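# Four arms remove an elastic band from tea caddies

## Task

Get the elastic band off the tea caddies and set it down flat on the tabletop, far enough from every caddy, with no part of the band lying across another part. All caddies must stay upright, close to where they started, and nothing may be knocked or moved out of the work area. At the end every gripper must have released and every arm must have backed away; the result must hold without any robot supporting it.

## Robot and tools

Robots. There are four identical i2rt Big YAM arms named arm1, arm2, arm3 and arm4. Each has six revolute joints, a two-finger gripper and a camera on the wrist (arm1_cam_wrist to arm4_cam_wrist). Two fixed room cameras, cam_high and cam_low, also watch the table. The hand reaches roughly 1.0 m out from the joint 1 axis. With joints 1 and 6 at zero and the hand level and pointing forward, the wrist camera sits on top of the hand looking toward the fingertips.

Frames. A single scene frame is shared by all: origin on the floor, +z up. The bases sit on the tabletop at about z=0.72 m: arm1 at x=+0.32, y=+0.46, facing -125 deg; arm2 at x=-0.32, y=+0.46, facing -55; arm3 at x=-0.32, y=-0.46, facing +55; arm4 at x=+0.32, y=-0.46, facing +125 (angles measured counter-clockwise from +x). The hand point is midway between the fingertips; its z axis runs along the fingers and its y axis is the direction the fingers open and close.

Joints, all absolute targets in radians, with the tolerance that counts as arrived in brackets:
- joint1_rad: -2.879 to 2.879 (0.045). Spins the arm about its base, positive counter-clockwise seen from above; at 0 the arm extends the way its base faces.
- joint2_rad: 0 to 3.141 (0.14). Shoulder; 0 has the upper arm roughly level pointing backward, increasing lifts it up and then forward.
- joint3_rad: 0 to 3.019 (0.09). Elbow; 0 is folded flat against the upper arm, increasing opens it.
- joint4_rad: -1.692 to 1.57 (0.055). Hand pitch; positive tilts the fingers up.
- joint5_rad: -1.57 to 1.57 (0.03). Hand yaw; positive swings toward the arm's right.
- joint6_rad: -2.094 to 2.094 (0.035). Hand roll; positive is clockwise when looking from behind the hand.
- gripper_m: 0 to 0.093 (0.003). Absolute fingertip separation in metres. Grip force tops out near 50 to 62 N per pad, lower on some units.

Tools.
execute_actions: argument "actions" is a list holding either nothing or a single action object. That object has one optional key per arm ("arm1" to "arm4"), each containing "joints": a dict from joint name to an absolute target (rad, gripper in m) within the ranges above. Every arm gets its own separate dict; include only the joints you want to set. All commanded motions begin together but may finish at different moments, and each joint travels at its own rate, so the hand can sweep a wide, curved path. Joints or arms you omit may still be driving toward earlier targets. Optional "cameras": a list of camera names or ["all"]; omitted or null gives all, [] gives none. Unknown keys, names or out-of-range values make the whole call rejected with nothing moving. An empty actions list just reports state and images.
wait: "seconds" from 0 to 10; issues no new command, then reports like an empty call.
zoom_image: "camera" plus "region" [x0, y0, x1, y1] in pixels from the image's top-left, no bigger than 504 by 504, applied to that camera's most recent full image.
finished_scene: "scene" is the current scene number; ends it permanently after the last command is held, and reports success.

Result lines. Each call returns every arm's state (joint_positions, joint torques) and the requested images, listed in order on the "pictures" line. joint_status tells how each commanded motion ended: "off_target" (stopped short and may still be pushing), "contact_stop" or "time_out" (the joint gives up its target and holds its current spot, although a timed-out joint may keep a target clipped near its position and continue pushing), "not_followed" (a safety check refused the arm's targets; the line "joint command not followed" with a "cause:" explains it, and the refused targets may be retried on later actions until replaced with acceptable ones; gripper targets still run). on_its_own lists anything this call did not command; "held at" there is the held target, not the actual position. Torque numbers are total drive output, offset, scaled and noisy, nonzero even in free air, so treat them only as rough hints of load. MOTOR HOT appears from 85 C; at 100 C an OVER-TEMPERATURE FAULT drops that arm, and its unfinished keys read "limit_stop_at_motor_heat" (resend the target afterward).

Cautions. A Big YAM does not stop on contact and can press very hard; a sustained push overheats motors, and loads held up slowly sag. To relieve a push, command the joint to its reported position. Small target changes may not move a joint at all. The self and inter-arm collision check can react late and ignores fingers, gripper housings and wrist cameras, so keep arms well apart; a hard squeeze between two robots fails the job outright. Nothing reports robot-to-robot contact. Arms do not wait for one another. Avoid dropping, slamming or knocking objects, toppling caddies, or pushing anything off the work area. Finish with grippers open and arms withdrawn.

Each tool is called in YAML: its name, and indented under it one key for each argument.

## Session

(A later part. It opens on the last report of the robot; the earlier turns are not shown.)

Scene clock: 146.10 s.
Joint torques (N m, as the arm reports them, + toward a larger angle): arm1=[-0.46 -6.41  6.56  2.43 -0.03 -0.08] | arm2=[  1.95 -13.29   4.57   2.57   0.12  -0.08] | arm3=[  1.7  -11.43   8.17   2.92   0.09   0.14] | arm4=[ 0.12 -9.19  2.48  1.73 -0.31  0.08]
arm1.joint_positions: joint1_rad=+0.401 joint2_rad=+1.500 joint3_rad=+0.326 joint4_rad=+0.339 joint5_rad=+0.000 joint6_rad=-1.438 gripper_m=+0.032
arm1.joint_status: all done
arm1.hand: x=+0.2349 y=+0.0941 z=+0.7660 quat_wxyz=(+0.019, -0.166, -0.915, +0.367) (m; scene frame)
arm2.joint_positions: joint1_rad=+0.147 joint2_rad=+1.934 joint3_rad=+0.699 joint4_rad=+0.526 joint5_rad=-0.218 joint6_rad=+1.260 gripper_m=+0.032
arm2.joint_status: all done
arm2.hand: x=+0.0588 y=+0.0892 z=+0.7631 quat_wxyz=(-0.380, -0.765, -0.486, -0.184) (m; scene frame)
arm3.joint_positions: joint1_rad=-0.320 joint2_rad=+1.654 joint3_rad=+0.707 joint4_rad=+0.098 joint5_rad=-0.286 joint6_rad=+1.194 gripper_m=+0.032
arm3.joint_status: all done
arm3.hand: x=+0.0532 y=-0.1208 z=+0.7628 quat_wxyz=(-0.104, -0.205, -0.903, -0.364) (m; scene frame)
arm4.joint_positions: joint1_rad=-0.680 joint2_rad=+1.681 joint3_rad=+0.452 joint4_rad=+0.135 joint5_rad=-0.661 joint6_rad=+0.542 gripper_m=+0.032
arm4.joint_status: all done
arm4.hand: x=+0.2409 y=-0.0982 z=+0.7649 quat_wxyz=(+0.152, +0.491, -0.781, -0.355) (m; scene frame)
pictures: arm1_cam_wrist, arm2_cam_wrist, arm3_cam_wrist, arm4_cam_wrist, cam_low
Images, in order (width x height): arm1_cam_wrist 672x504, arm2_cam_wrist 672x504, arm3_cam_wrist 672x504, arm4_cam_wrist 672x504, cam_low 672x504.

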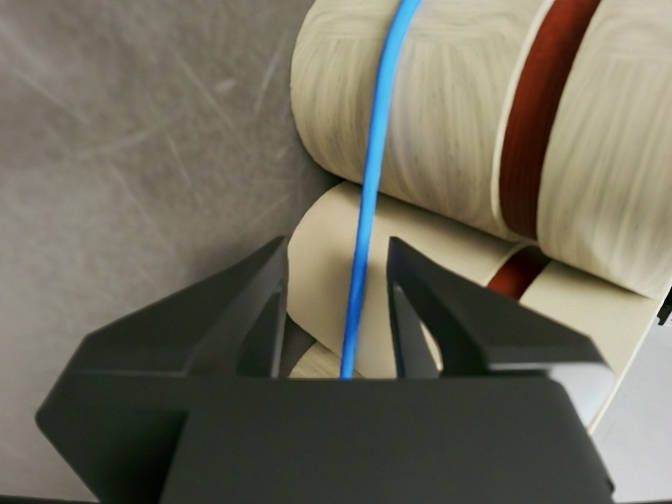

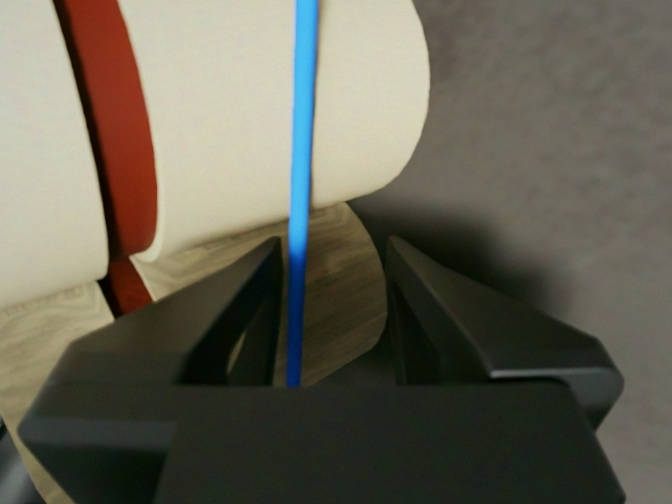

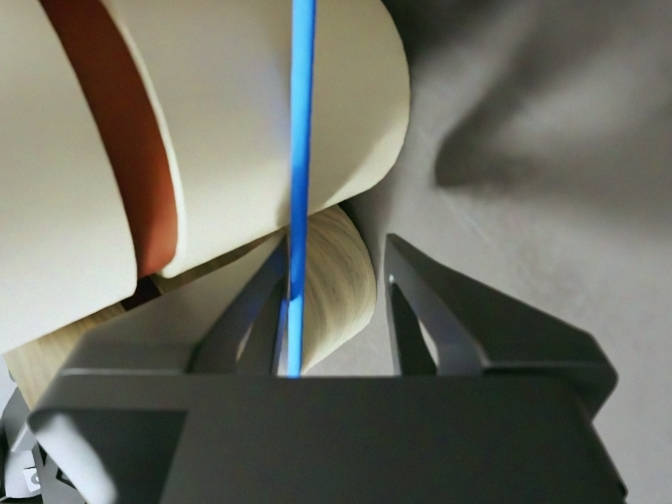

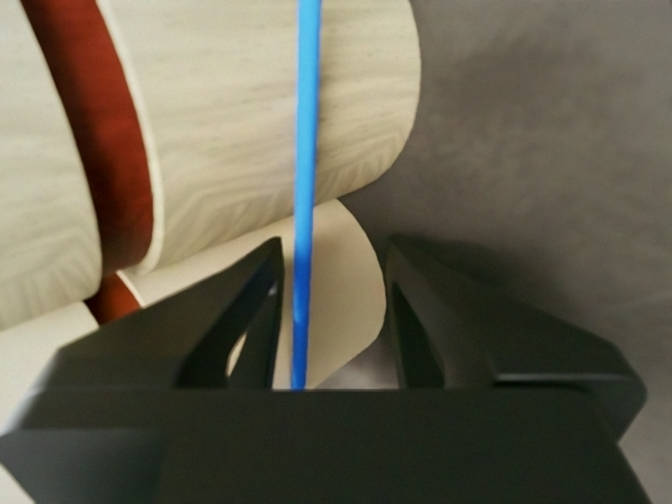

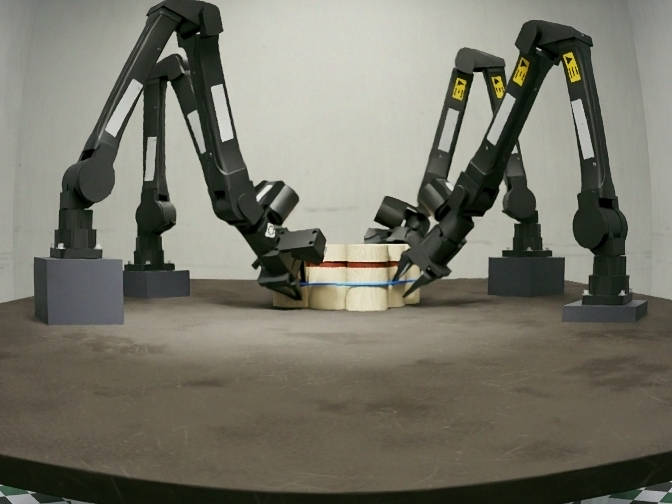

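execute_actions:
  actions: []
  cameras: ["cam_high", "cam_low"]

zoom_image:
  camera: "cam_high"
  region: [320, 165, 460, 305]

zoom_image:
  camera: "cam_low"
  region: [240, 220, 460, 320]

Scene clock: 147.40 s.
Joint torques (N m, as the arm reports them, + toward a larger angle): arm1=[-0.48 -6.19  6.62  2.42 -0.04 -0.1 ] | arm2=[  1.97 -13.51   4.76   2.57   0.09  -0.08] | arm3=[  1.77 -11.05   8.14   2.84   0.09   0.13] | arm4=[ 0.03 -9.27  2.45  1.72 -0.3   0.08]
arm1.joint_positions: joint1_rad=+0.401 joint2_rad=+1.500 joint3_rad=+0.326 joint4_rad=+0.339 joint5_rad=+0.000 joint6_rad=-1.438 gripper_m=+0.032
arm1.joint_status: all done
arm1.hand: x=+0.2349 y=+0.0941 z=+0.7660 quat_wxyz=(+0.019, -0.166, -0.915, +0.367) (m; scene frame)
arm2.joint_positions: joint1_rad=+0.147 joint2_rad=+1.934 joint3_rad=+0.699 joint4_rad=+0.526 joint5_rad=-0.218 joint6_rad=+1.260 gripper_m=+0.032
arm2.joint_status: all done
arm2.hand: x=+0.0588 y=+0.0892 z=+0.7631 quat_wxyz=(-0.380, -0.765, -0.486, -0.184) (m; scene frame)
arm3.joint_positions: joint1_rad=-0.320 joint2_rad=+1.654 joint3_rad=+0.707 joint4_rad=+0.098 joint5_rad=-0.286 joint6_rad=+1.194 gripper_m=+0.032
arm3.joint_status: all done
arm3.hand: x=+0.0532 y=-0.1208 z=+0.7628 quat_wxyz=(-0.104, -0.205, -0.903, -0.364) (m; scene frame)
arm4.joint_positions: joint1_rad=-0.680 joint2_rad=+1.681 joint3_rad=+0.452 joint4_rad=+0.135 joint5_rad=-0.661 joint6_rad=+0.542 gripper_m=+0.032
arm4.joint_status: all done
arm4.hand: x=+0.2409 y=-0.0982 z=+0.7649 quat_wxyz=(+0.152, +0.491, -0.781, -0.355) (m; scene frame)
pictures: cam_high, cam_low
Images, in order (width x height): cam_high 672x504, cam_low 672x504.

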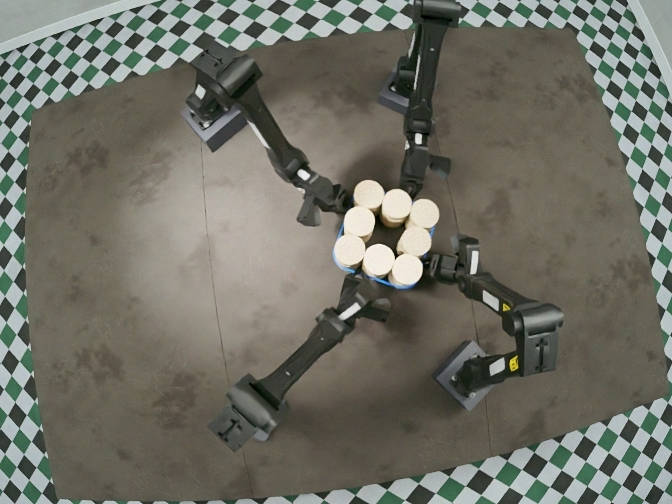

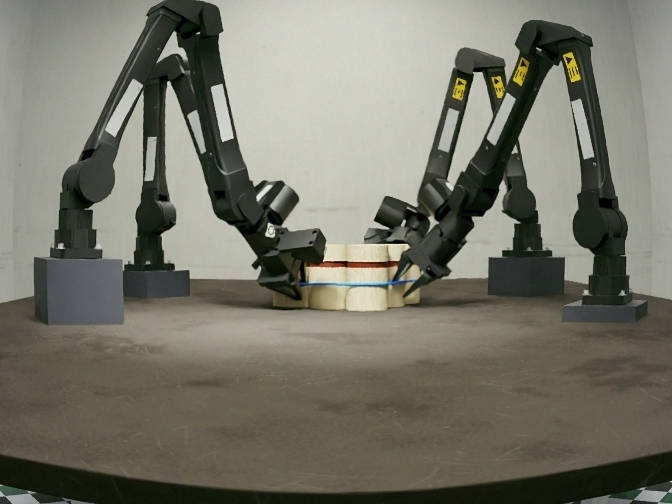

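Region (320, 165, 460, 305) of cam_high's 672x504 image, scaled by 3.600, with more detail than that image has.

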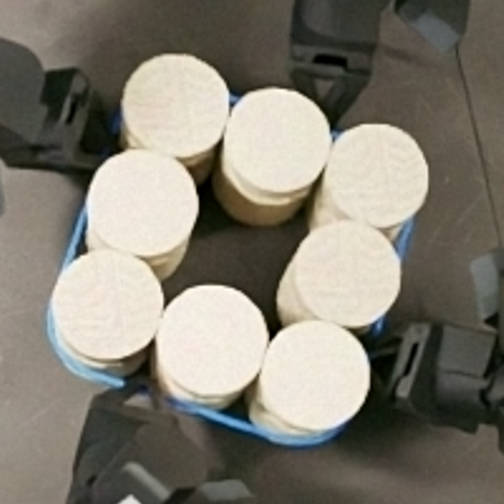

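Region (240, 220, 460, 320) of cam_low's 672x504 image, scaled by 2.291, with more detail than that image has; it fills the top 229 rows of this view, and the rest is white.

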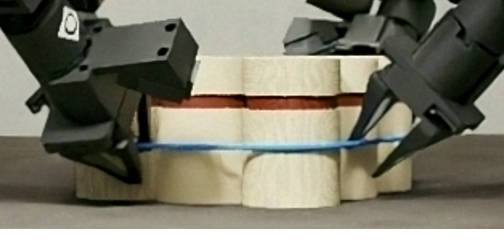

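execute_actions:
  actions:
    - {"arm1": {"joints": {"gripper_m": 0.0}}, "arm2": {"joints": {"gripper_m": 0.0}}, "arm3": {"joints": {"gripper_m": 0.0}}, "arm4": {"joints": {"gripper_m": 0.0}}}

Scene clock: 150.00 s.
Joint torques (N m, as the arm reports them, + toward a larger angle): arm1=[-0.39 -6.47  6.58  2.48 -0.03 -0.09] | arm2=[  1.84 -13.29   4.65   2.48   0.09  -0.06] | arm3=[  1.69 -11.26   8.23   2.87   0.13   0.15] | arm4=[-0.07 -9.19  2.46  1.74 -0.3   0.07]
arm1.joint_positions: joint1_rad=+0.401 joint2_rad=+1.500 joint3_rad=+0.326 joint4_rad=+0.339 joint5_rad=+0.000 joint6_rad=-1.439 gripper_m=+0.000
arm1.joint_status: all done
arm1.hand: x=+0.2349 y=+0.0941 z=+0.7660 quat_wxyz=(+0.019, -0.166, -0.915, +0.367) (m; scene frame)
arm2.joint_positions: joint1_rad=+0.147 joint2_rad=+1.934 joint3_rad=+0.699 joint4_rad=+0.527 joint5_rad=-0.218 joint6_rad=+1.260 gripper_m=+0.002
arm2.joint_status: all done
arm2.hand: x=+0.0591 y=+0.0892 z=+0.7634 quat_wxyz=(-0.381, -0.765, -0.487, -0.184) (m; scene frame)
arm3.joint_positions: joint1_rad=-0.320 joint2_rad=+1.654 joint3_rad=+0.707 joint4_rad=+0.098 joint5_rad=-0.286 joint6_rad=+1.194 gripper_m=+0.002
arm3.joint_status: all done
arm3.hand: x=+0.0533 y=-0.1208 z=+0.7629 quat_wxyz=(-0.104, -0.205, -0.903, -0.364) (m; scene frame)
arm4.joint_positions: joint1_rad=-0.678 joint2_rad=+1.681 joint3_rad=+0.452 joint4_rad=+0.135 joint5_rad=-0.661 joint6_rad=+0.542 gripper_m=+0.002
arm4.joint_status: all done
arm4.hand: x=+0.2402 y=-0.0984 z=+0.7649 quat_wxyz=(+0.152, +0.492, -0.780, -0.355) (m; scene frame)
pictures: arm1_cam_wrist, arm2_cam_wrist, arm3_cam_wrist, arm4_cam_wrist, cam_high, cam_low
Images, in order (width x height): arm1_cam_wrist 672x504, arm2_cam_wrist 672x504, arm3_cam_wrist 672x504, arm4_cam_wrist 672x504, cam_high 672x504, cam_low 672x504.

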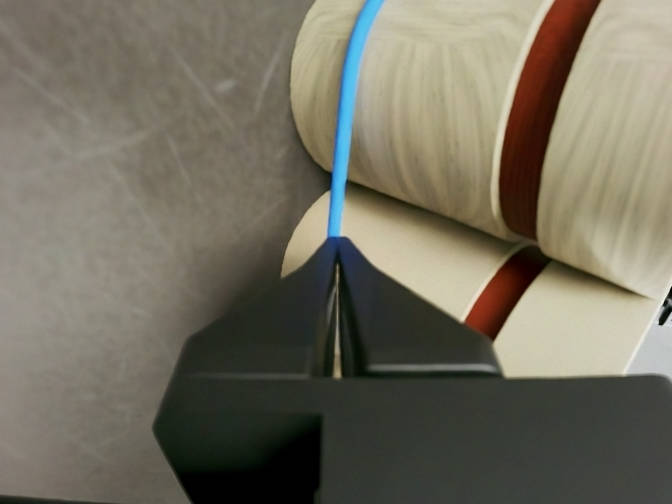

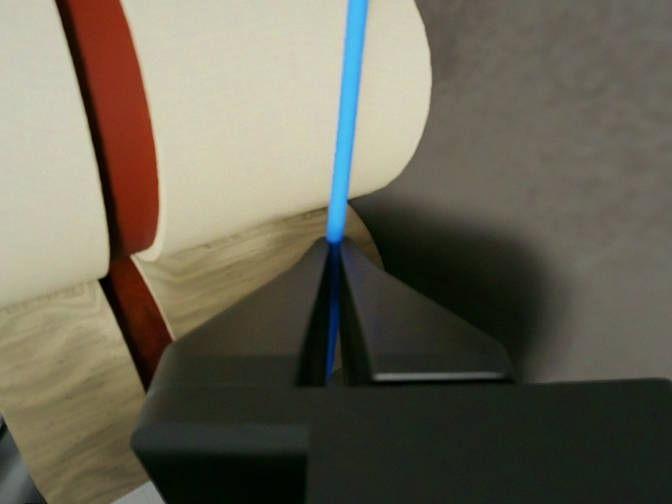

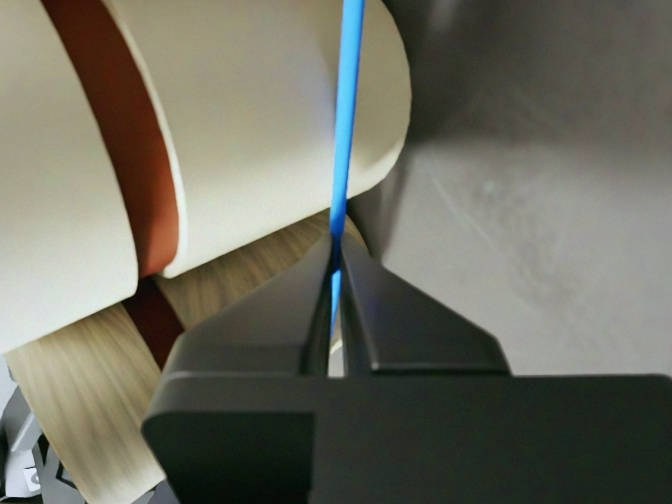

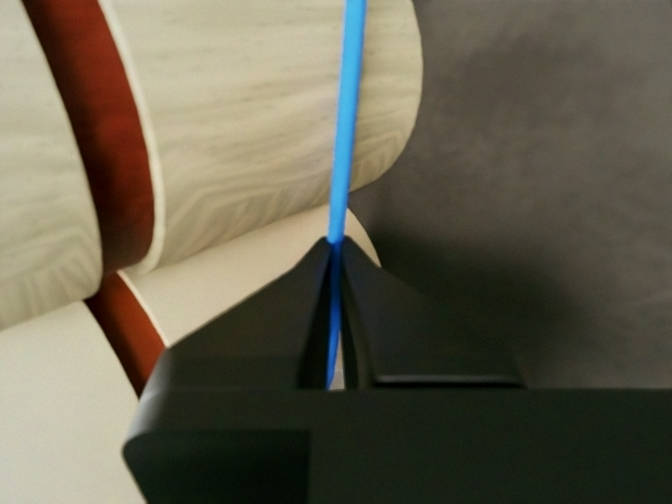

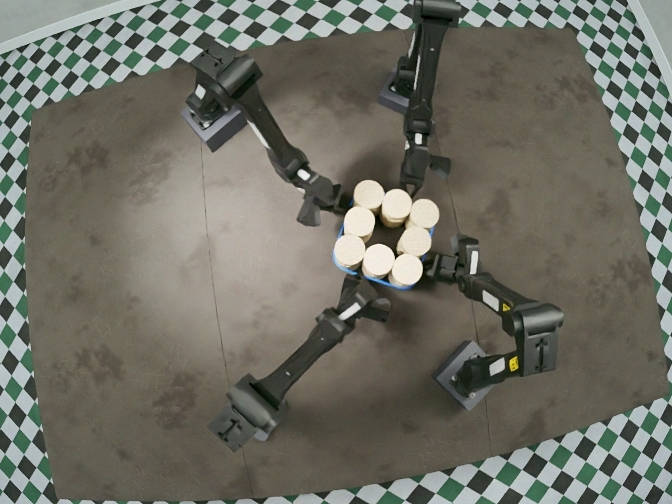

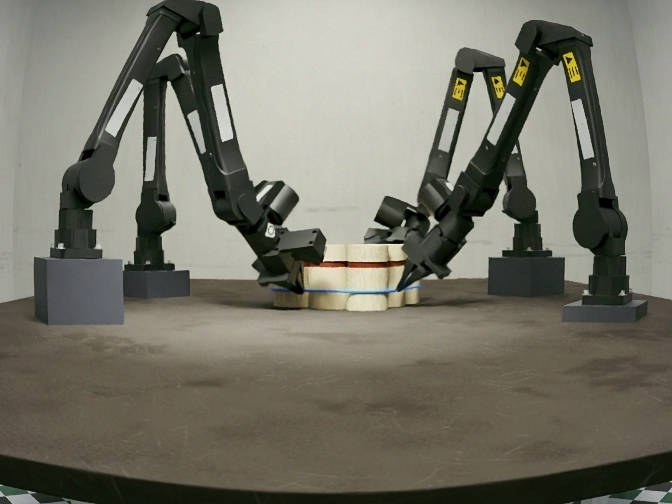

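zoom_image:
  camera: "cam_high"
  region: [320, 165, 460, 305]

zoom_image:
  camera: "cam_low"
  region: [250, 230, 450, 320]

Region (320, 165, 460, 305) of cam_high's 672x504 image, scaled by 3.600, with more detail than that image has.

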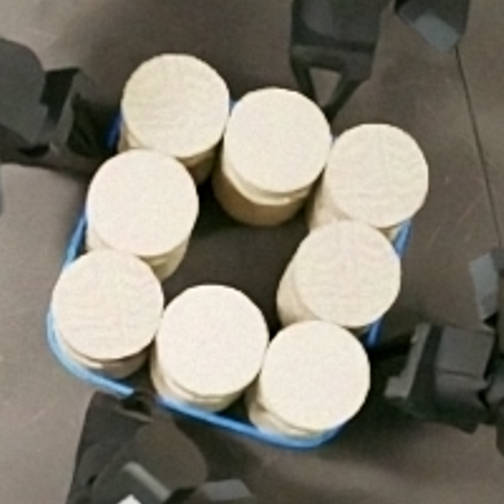

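Region (250, 230, 450, 320) of cam_low's 672x504 image, scaled by 2.520, with more detail than that image has; it fills the top 227 rows of this view, and the rest is white.

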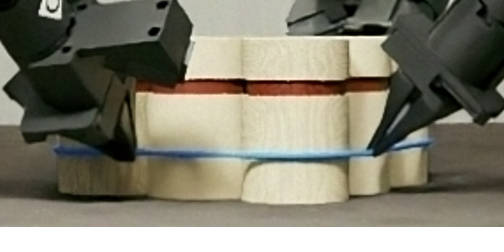

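execute_actions:
  actions:
    - {"arm1": {"joints": {"gripper_m": 0.02, "joint5_rad": 0.039, "joint6_rad": -1.38}}, "arm2": {"joints": {"gripper_m": 0.02}}, "arm3": {"joints": {"gripper_m": 0.02}}, "arm4": {"joints": {"gripper_m": 0.02}}}
  cameras: []

execute_actions:
  actions:
    - {"arm1": {"joints": {"joint2_rad": 1.567, "joint4_rad": 0.441}}, "arm2": {"joints": {"joint2_rad": 2.006, "joint4_rad": 0.652, "joint5_rad": -0.279, "joint6_rad": 1.36}}, "arm3": {"joints": {"joint1_rad": -0.2845, "joint2_rad": 1.686, "joint4_rad": 0.158, "joint6_rad": 1.29}}, "arm4": {"joints": {"joint1_rad": -0.638, "joint2_rad": 1.7215, "joint4_rad": 0.158, "joint6_rad": 0.635}}}

Scene clock: 168.90 s.
Joint torques (N m, as the arm reports them, + toward a larger angle): arm1=[-0.46 -6.48  6.5   2.44  0.12  0.18] | arm2=[  1.7  -13.6    4.7    2.44   0.1   -0.07] | arm3=[  1.55 -11.01   8.15   2.88   0.09   0.13] | arm4=[-0.04 -9.2   2.48  1.7  -0.31  0.08]
arm1.joint_positions: joint1_rad=+0.401 joint2_rad=+1.500 joint3_rad=+0.326 joint4_rad=+0.339 joint5_rad=+0.036 joint6_rad=-1.397 gripper_m=+0.020
arm1.joint_status: all done
arm1.hand: x=+0.2289 y=+0.0956 z=+0.7661 quat_wxyz=(+0.028, -0.191, -0.910, +0.367) (m; scene frame)
arm2.joint_positions: joint1_rad=+0.147 joint2_rad=+1.934 joint3_rad=+0.699 joint4_rad=+0.527 joint5_rad=-0.218 joint6_rad=+1.260 gripper_m=+0.020
arm2.joint_status: all done
arm2.hand: x=+0.0591 y=+0.0892 z=+0.7634 quat_wxyz=(-0.381, -0.765, -0.487, -0.184) (m; scene frame)
arm3.joint_positions: joint1_rad=-0.320 joint2_rad=+1.654 joint3_rad=+0.707 joint4_rad=+0.098 joint5_rad=-0.286 joint6_rad=+1.194 gripper_m=+0.020
arm3.joint_status: all done
arm3.hand: x=+0.0533 y=-0.1208 z=+0.7629 quat_wxyz=(-0.104, -0.205, -0.903, -0.364) (m; scene frame)
arm4.joint_positions: joint1_rad=-0.678 joint2_rad=+1.681 joint3_rad=+0.452 joint4_rad=+0.135 joint5_rad=-0.661 joint6_rad=+0.542 gripper_m=+0.020
arm4.joint_status: all done
arm4.hand: x=+0.2402 y=-0.0984 z=+0.7649 quat_wxyz=(+0.152, +0.492, -0.780, -0.355) (m; scene frame)
pictures: none
No camera images: the call's "cameras" was empty. Leave "cameras" out to get every camera's image.

Scene clock: 169.83 s.
Joint torques (N m, as the arm reports them, + toward a larger angle): arm1=[-0.89 -6.56  6.25  2.6   0.14  0.2 ] | arm2=[  2.14 -13.55   4.26   2.88  -0.34  -0.08] | arm3=[  1.49 -10.82   8.07   2.93   0.09   0.12] | arm4=[-0.3  -9.17  2.28  1.62 -0.34  0.07]
arm1.joint_positions: joint1_rad=+0.406 joint2_rad=+1.548 joint3_rad=+0.326 joint4_rad=+0.408 joint5_rad=+0.035 joint6_rad=-1.397 gripper_m=+0.020
arm1.joint_status: all done
arm1.hand: x=+0.2293 y=+0.0901 z=+0.7607 quat_wxyz=(+0.027, -0.189, -0.906, +0.377) (m; scene frame)
arm2.joint_positions: joint1_rad=+0.147 joint2_rad=+1.991 joint3_rad=+0.699 joint4_rad=+0.632 joint5_rad=-0.272 joint6_rad=+1.348 gripper_m=+0.020
arm2.joint_status: all done
arm2.hand: x=+0.0679 y=+0.0928 z=+0.7553 quat_wxyz=(-0.386, -0.767, -0.459, -0.228) (m; scene frame)
arm3.joint_positions: joint1_rad=-0.289 joint2_rad=+1.685 joint3_rad=+0.707 joint4_rad=+0.134 joint5_rad=-0.286 joint6_rad=+1.276 gripper_m=+0.020
arm3.joint_status: all done
arm3.hand: x=+0.0447 y=-0.1076 z=+0.7539 quat_wxyz=(-0.085, -0.227, -0.896, -0.371) (m; scene frame)
arm4.joint_positions: joint1_rad=-0.645 joint2_rad=+1.706 joint3_rad=+0.452 joint4_rad=+0.147 joint5_rad=-0.660 joint6_rad=+0.626 gripper_m=+0.020
arm4.joint_status: all done
arm4.hand: x=+0.2284 y=-0.1036 z=+0.7575 quat_wxyz=(+0.176, +0.470, -0.795, -0.340) (m; scene frame)
pictures: arm1_cam_wrist, arm2_cam_wrist, arm3_cam_wrist, arm4_cam_wrist, cam_high, cam_low
Images, in order (width x height): arm1_cam_wrist 672x504, arm2_cam_wrist 672x504, arm3_cam_wrist 672x504, arm4_cam_wrist 672x504, cam_high 672x504, cam_low 672x504.

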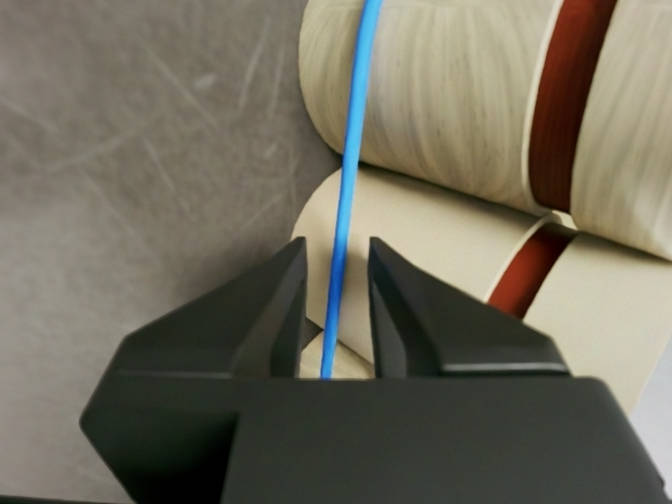

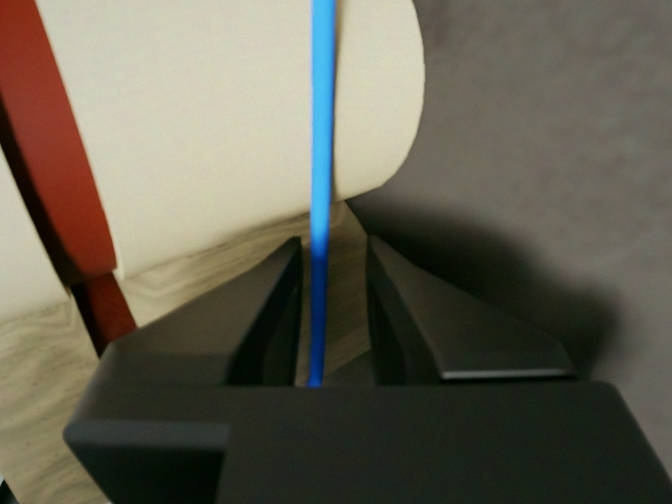

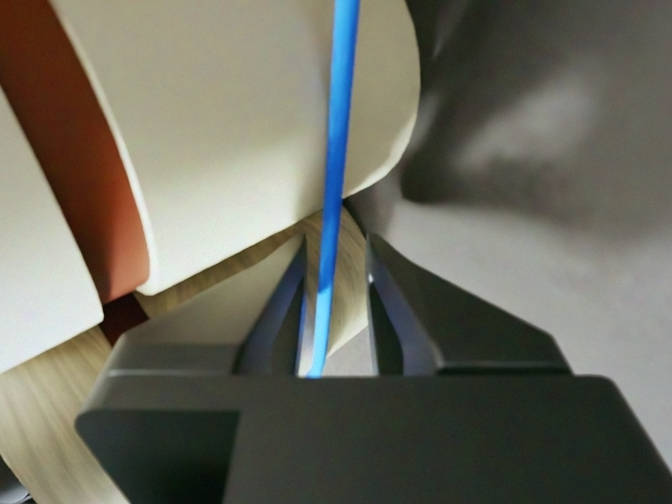

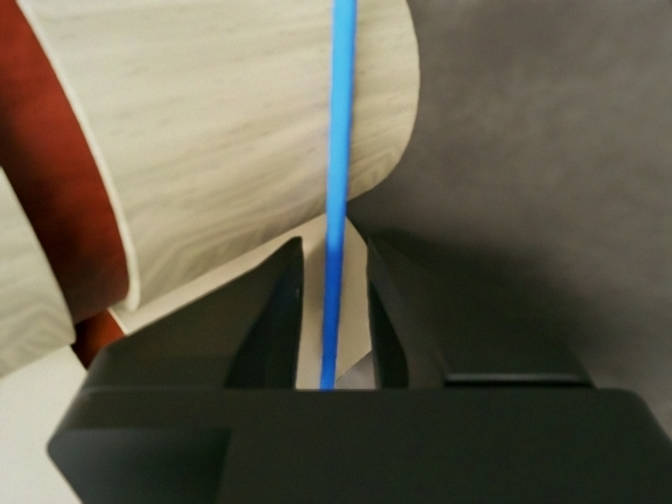

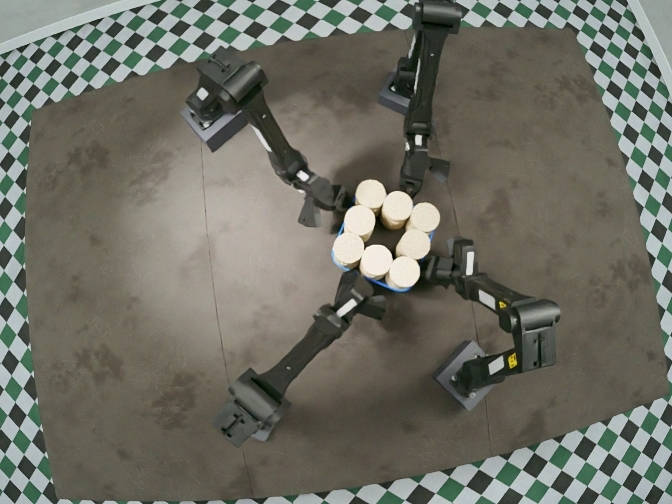

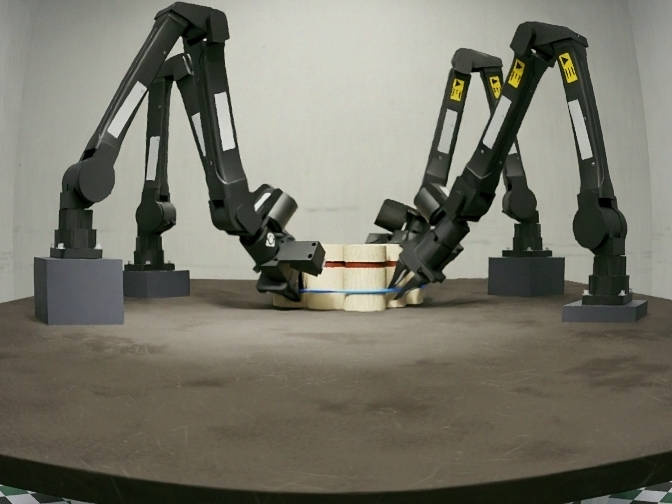

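zoom_image:
  camera: "cam_high"
  region: [320, 165, 460, 305]

zoom_image:
  camera: "cam_low"
  region: [250, 230, 450, 320]

Region (320, 165, 460, 305) of cam_high's 672x504 image, scaled by 3.600, with more detail than that image has.

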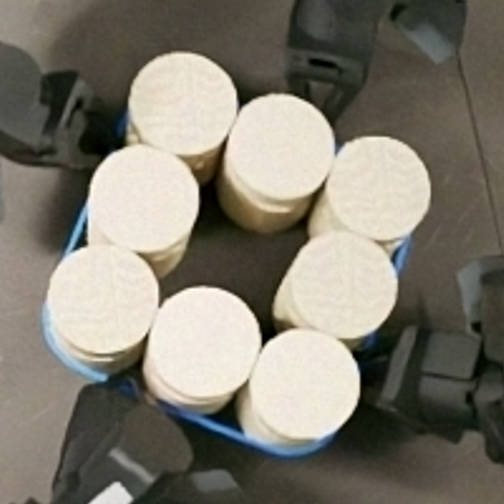

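Region (250, 230, 450, 320) of cam_low's 672x504 image, scaled by 2.520, with more detail than that image has; it fills the top 227 rows of this view, and the rest is white.

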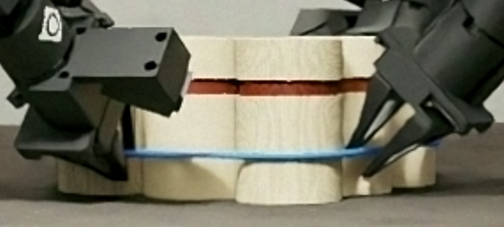

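execute_actions:
  actions:
    - {"arm1": {"joints": {"joint1_rad": 0.445, "joint6_rad": -1.33}}, "arm2": {"joints": {"gripper_m": 0.0}}, "arm3": {"joints": {"gripper_m": 0.0}}, "arm4": {"joints": {"gripper_m": 0.0}}}
  cameras: ["arm1_cam_wrist", "arm2_cam_wrist", "arm3_cam_wrist", "arm4_cam_wrist"]

Scene clock: 176.80 s.
Joint torques (N m, as the arm reports them, + toward a larger angle): arm1=[-0.89 -6.45  6.18  2.51  0.09  0.18] | arm2=[  1.85 -13.5    4.32   2.61  -0.2   -0.07] | arm3=[  1.38 -10.99   7.95   2.84   0.09   0.13] | arm4=[-0.23 -9.12  2.27  1.59 -0.34  0.08]
arm1.joint_positions: joint1_rad=+0.440 joint2_rad=+1.548 joint3_rad=+0.326 joint4_rad=+0.413 joint5_rad=+0.037 joint6_rad=-1.347 gripper_m=+0.020
arm1.joint_status: all done
arm1.hand: x=+0.2417 y=+0.0865 z=+0.7614 quat_wxyz=(+0.012, -0.196, -0.904, +0.380) (m; scene frame)
arm2.joint_positions: joint1_rad=+0.147 joint2_rad=+1.991 joint3_rad=+0.699 joint4_rad=+0.638 joint5_rad=-0.274 joint6_rad=+1.350 gripper_m=+0.002
arm2.joint_status: all done
arm2.hand: x=+0.0688 y=+0.0925 z=+0.7565 quat_wxyz=(-0.388, -0.766, -0.458, -0.230) (m; scene frame)
arm3.joint_positions: joint1_rad=-0.289 joint2_rad=+1.685 joint3_rad=+0.707 joint4_rad=+0.136 joint5_rad=-0.286 joint6_rad=+1.277 gripper_m=+0.003
arm3.joint_status: all done
arm3.hand: x=+0.0450 y=-0.1075 z=+0.7542 quat_wxyz=(-0.085, -0.227, -0.896, -0.372) (m; scene frame)
arm4.joint_positions: joint1_rad=-0.645 joint2_rad=+1.706 joint3_rad=+0.452 joint4_rad=+0.147 joint5_rad=-0.660 joint6_rad=+0.627 gripper_m=+0.003
arm4.joint_status: all done
arm4.hand: x=+0.2284 y=-0.1036 z=+0.7575 quat_wxyz=(+0.176, +0.470, -0.795, -0.340) (m; scene frame)
pictures: arm1_cam_wrist, arm2_cam_wrist, arm3_cam_wrist, arm4_cam_wrist
Images, in order (width x height): arm1_cam_wrist 672x504, arm2_cam_wrist 672x504, arm3_cam_wrist 672x504, arm4_cam_wrist 672x504.

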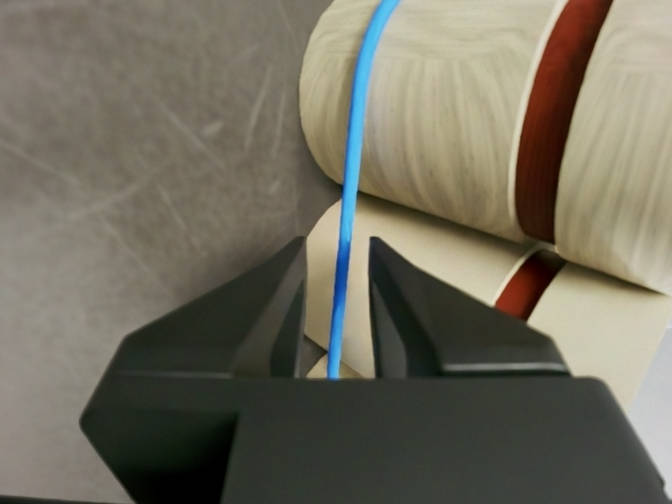

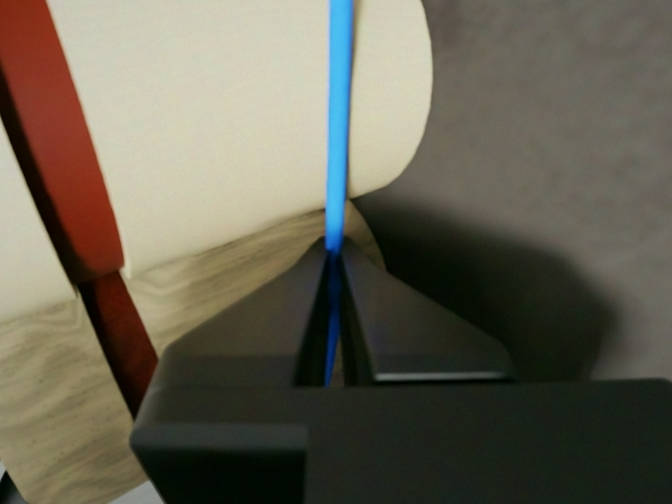

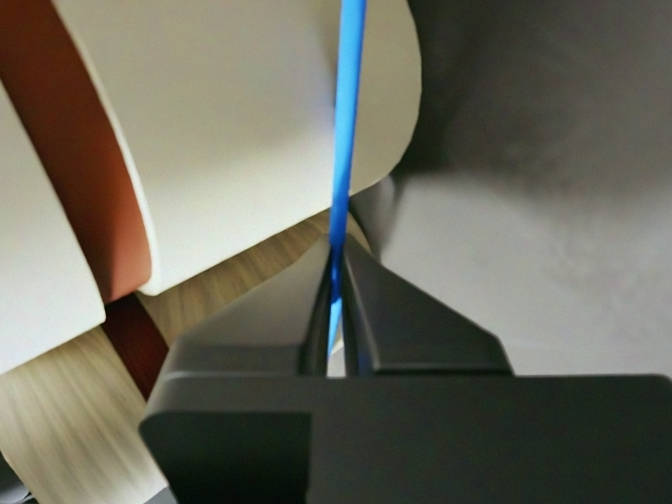

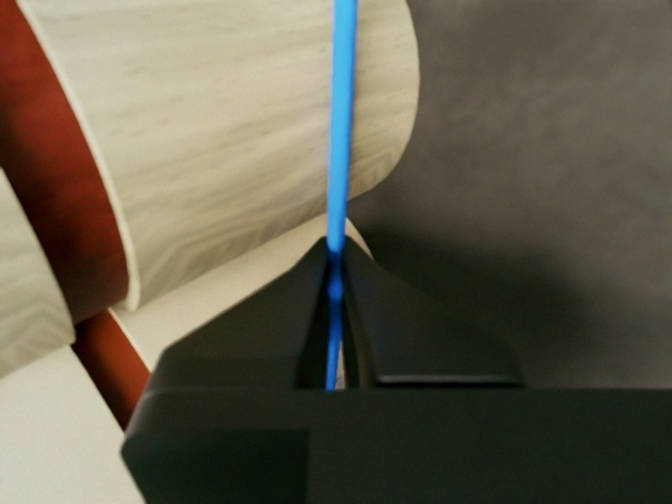

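execute_actions:
  actions: []

Scene clock: 182.33 s.
Joint torques (N m, as the arm reports them, + toward a larger angle): arm1=[-0.65 -6.14  6.24  2.51  0.08  0.19] | arm2=[  2.21 -13.48   4.32   2.51  -0.22  -0.05] | arm3=[  1.53 -10.85   7.98   2.82   0.09   0.12] | arm4=[-0.19 -9.31  2.27  1.59 -0.35  0.08]
arm1.joint_positions: joint1_rad=+0.440 joint2_rad=+1.548 joint3_rad=+0.326 joint4_rad=+0.413 joint5_rad=+0.037 joint6_rad=-1.347 gripper_m=+0.020
arm1.joint_status: all done
arm1.hand: x=+0.2417 y=+0.0865 z=+0.7614 quat_wxyz=(+0.012, -0.196, -0.904, +0.380) (m; scene frame)
arm2.joint_positions: joint1_rad=+0.147 joint2_rad=+1.991 joint3_rad=+0.699 joint4_rad=+0.638 joint5_rad=-0.274 joint6_rad=+1.350 gripper_m=+0.002
arm2.joint_status: all done
arm2.hand: x=+0.0688 y=+0.0925 z=+0.7565 quat_wxyz=(-0.388, -0.766, -0.458, -0.230) (m; scene frame)
arm3.joint_positions: joint1_rad=-0.289 joint2_rad=+1.685 joint3_rad=+0.707 joint4_rad=+0.136 joint5_rad=-0.286 joint6_rad=+1.277 gripper_m=+0.003
arm3.joint_status: all done
arm3.hand: x=+0.0450 y=-0.1075 z=+0.7542 quat_wxyz=(-0.085, -0.227, -0.896, -0.372) (m; scene frame)
arm4.joint_positions: joint1_rad=-0.645 joint2_rad=+1.706 joint3_rad=+0.452 joint4_rad=+0.147 joint5_rad=-0.660 joint6_rad=+0.627 gripper_m=+0.003
arm4.joint_status: all done
arm4.hand: x=+0.2284 y=-0.1036 z=+0.7575 quat_wxyz=(+0.176, +0.470, -0.795, -0.340) (m; scene frame)
pictures: arm1_cam_wrist, arm2_cam_wrist, arm3_cam_wrist, arm4_cam_wrist, cam_high, cam_low
Images, in order (width x height): arm1_cam_wrist 672x504, arm2_cam_wrist 672x504, arm3_cam_wrist 672x504, arm4_cam_wrist 672x504, cam_high 672x504, cam_low 672x504.

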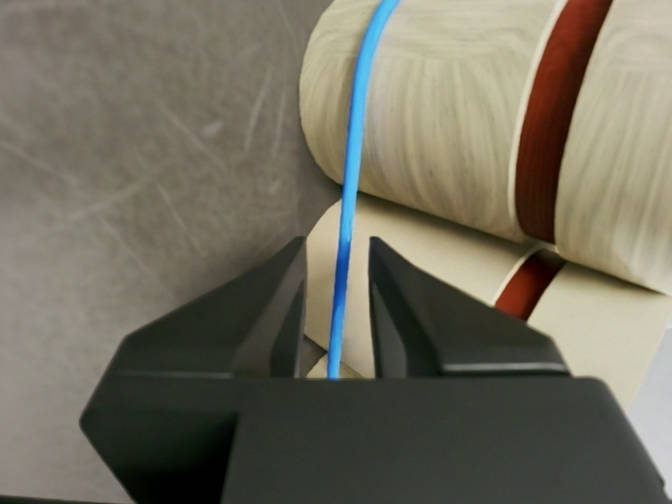

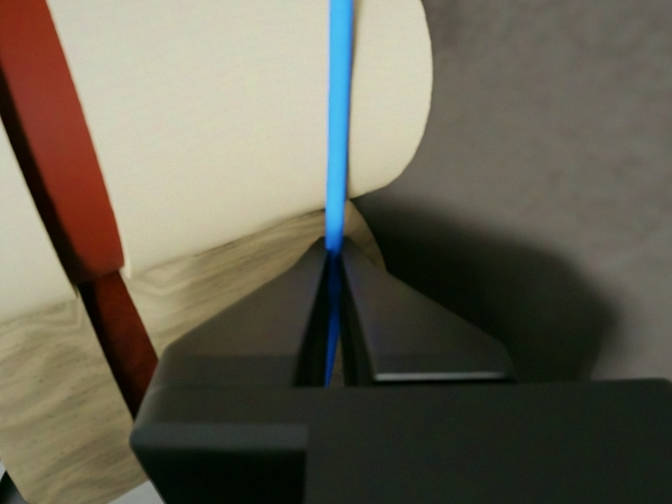

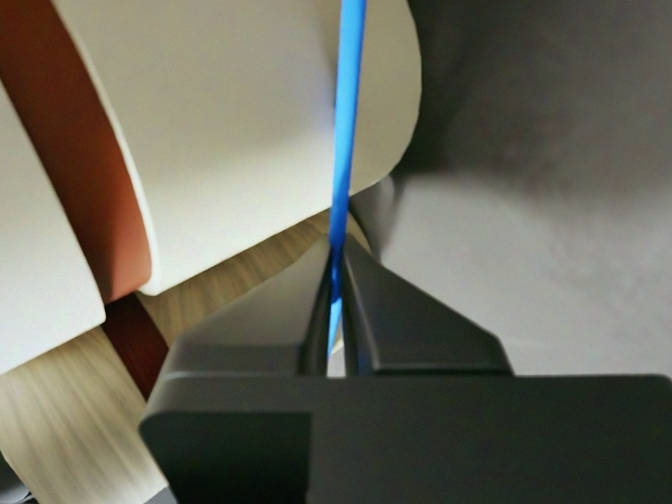

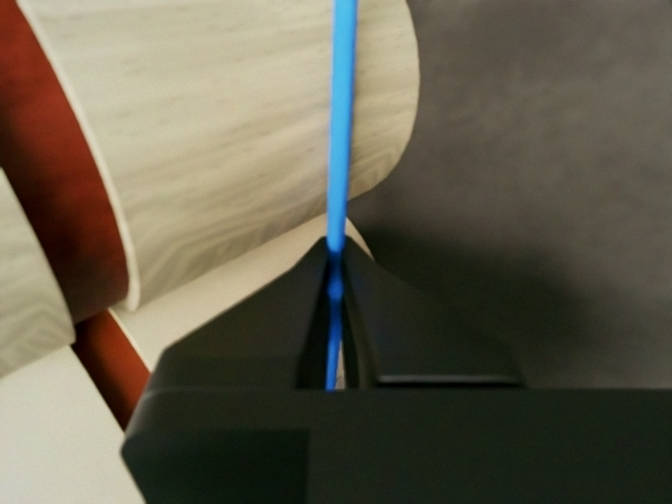

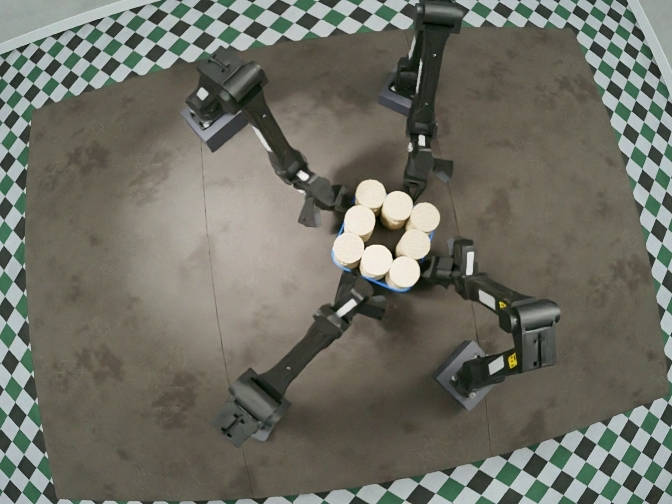

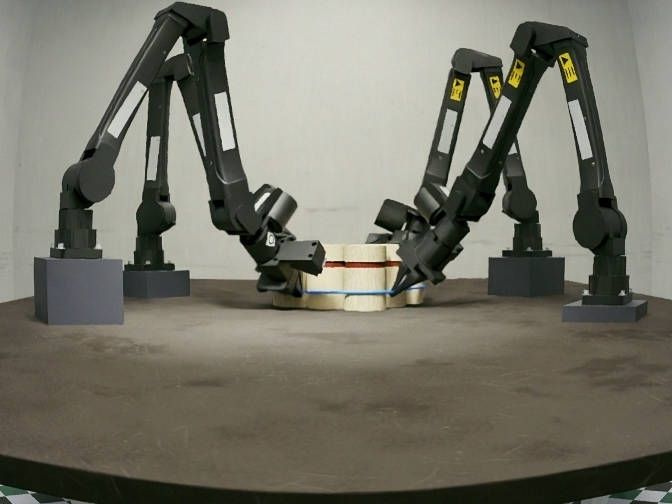

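execute_actions:
  actions:
    - {"arm1": {"joints": {"joint2_rad": 1.632, "joint4_rad": 0.535}}}
  cameras: ["arm1_cam_wrist", "cam_high"]

Scene clock: 186.40 s.
Joint torques (N m, as the arm reports them, + toward a larger angle): arm1=[-0.56 -7.02  5.72  2.53  0.08  0.17] | arm2=[  1.95 -13.44   4.15   2.69  -0.21  -0.05] | arm3=[  1.47 -10.83   7.97   2.81   0.08   0.14] | arm4=[-0.24 -9.11  2.26  1.6  -0.34  0.08]
arm1.joint_positions: joint1_rad=+0.440 joint2_rad=+1.616 joint3_rad=+0.326 joint4_rad=+0.507 joint5_rad=+0.037 joint6_rad=-1.346 gripper_m=+0.020
arm1.joint_status: all done
arm1.hand: x=+0.2405 y=+0.0808 z=+0.7532 quat_wxyz=(+0.012, -0.195, -0.899, +0.392) (m; scene frame)
arm2.joint_positions: joint1_rad=+0.147 joint2_rad=+1.991 joint3_rad=+0.699 joint4_rad=+0.638 joint5_rad=-0.274 joint6_rad=+1.350 gripper_m=+0.002
arm2.joint_status: not commanded
arm2.hand: x=+0.0688 y=+0.0925 z=+0.7565 quat_wxyz=(-0.388, -0.766, -0.458, -0.230) (m; scene frame)
arm3.joint_positions: joint1_rad=-0.289 joint2_rad=+1.685 joint3_rad=+0.707 joint4_rad=+0.136 joint5_rad=-0.286 joint6_rad=+1.277 gripper_m=+0.003
arm3.joint_status: not commanded
arm3.hand: x=+0.0450 y=-0.1075 z=+0.7542 quat_wxyz=(-0.085, -0.227, -0.896, -0.372) (m; scene frame)
arm4.joint_positions: joint1_rad=-0.645 joint2_rad=+1.706 joint3_rad=+0.452 joint4_rad=+0.147 joint5_rad=-0.660 joint6_rad=+0.627 gripper_m=+0.003
arm4.joint_status: not commanded
arm4.hand: x=+0.2284 y=-0.1036 z=+0.7575 quat_wxyz=(+0.176, +0.470, -0.795, -0.340) (m; scene frame)
pictures: arm1_cam_wrist, cam_high
Images, in order (width x height): arm1_cam_wrist 672x504, cam_high 672x504.

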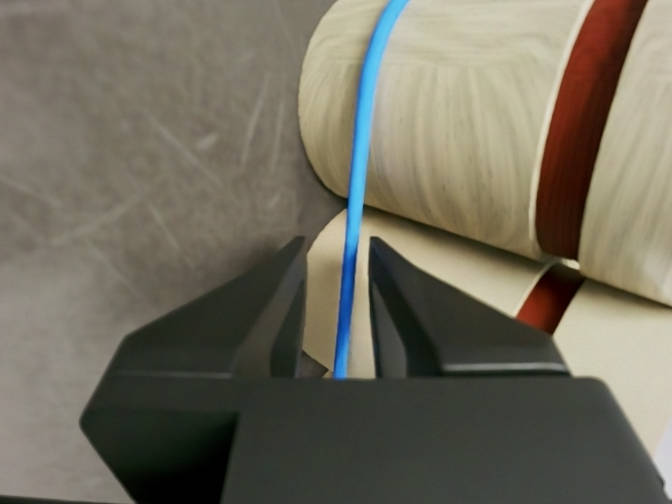

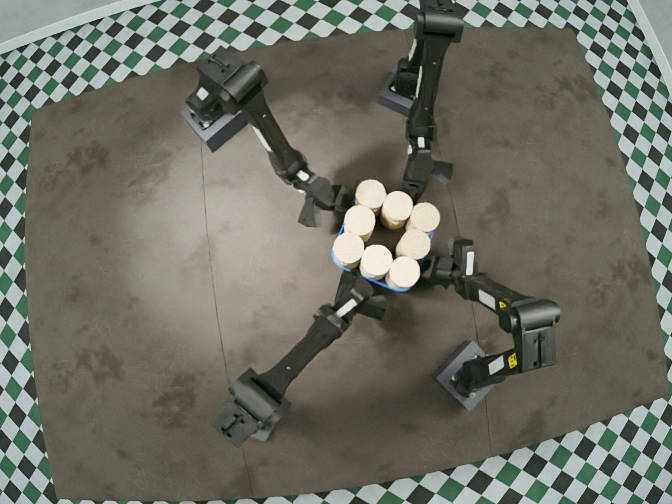

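zoom_image:
  camera: "arm1_cam_wrist"
  region: [260, 150, 440, 390]

Region (260, 150, 440, 390) of arm1_cam_wrist's 672x504 image, scaled by 2.100, with more detail than that image has; it fills the left 378 columns of this view, and the rest is white.

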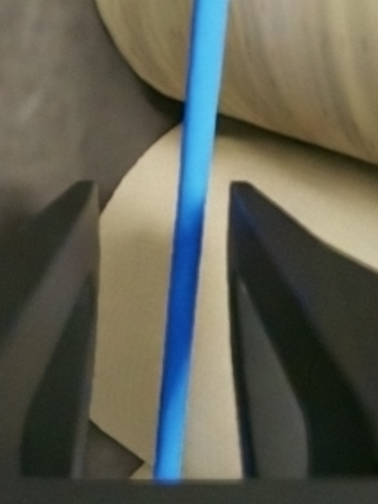

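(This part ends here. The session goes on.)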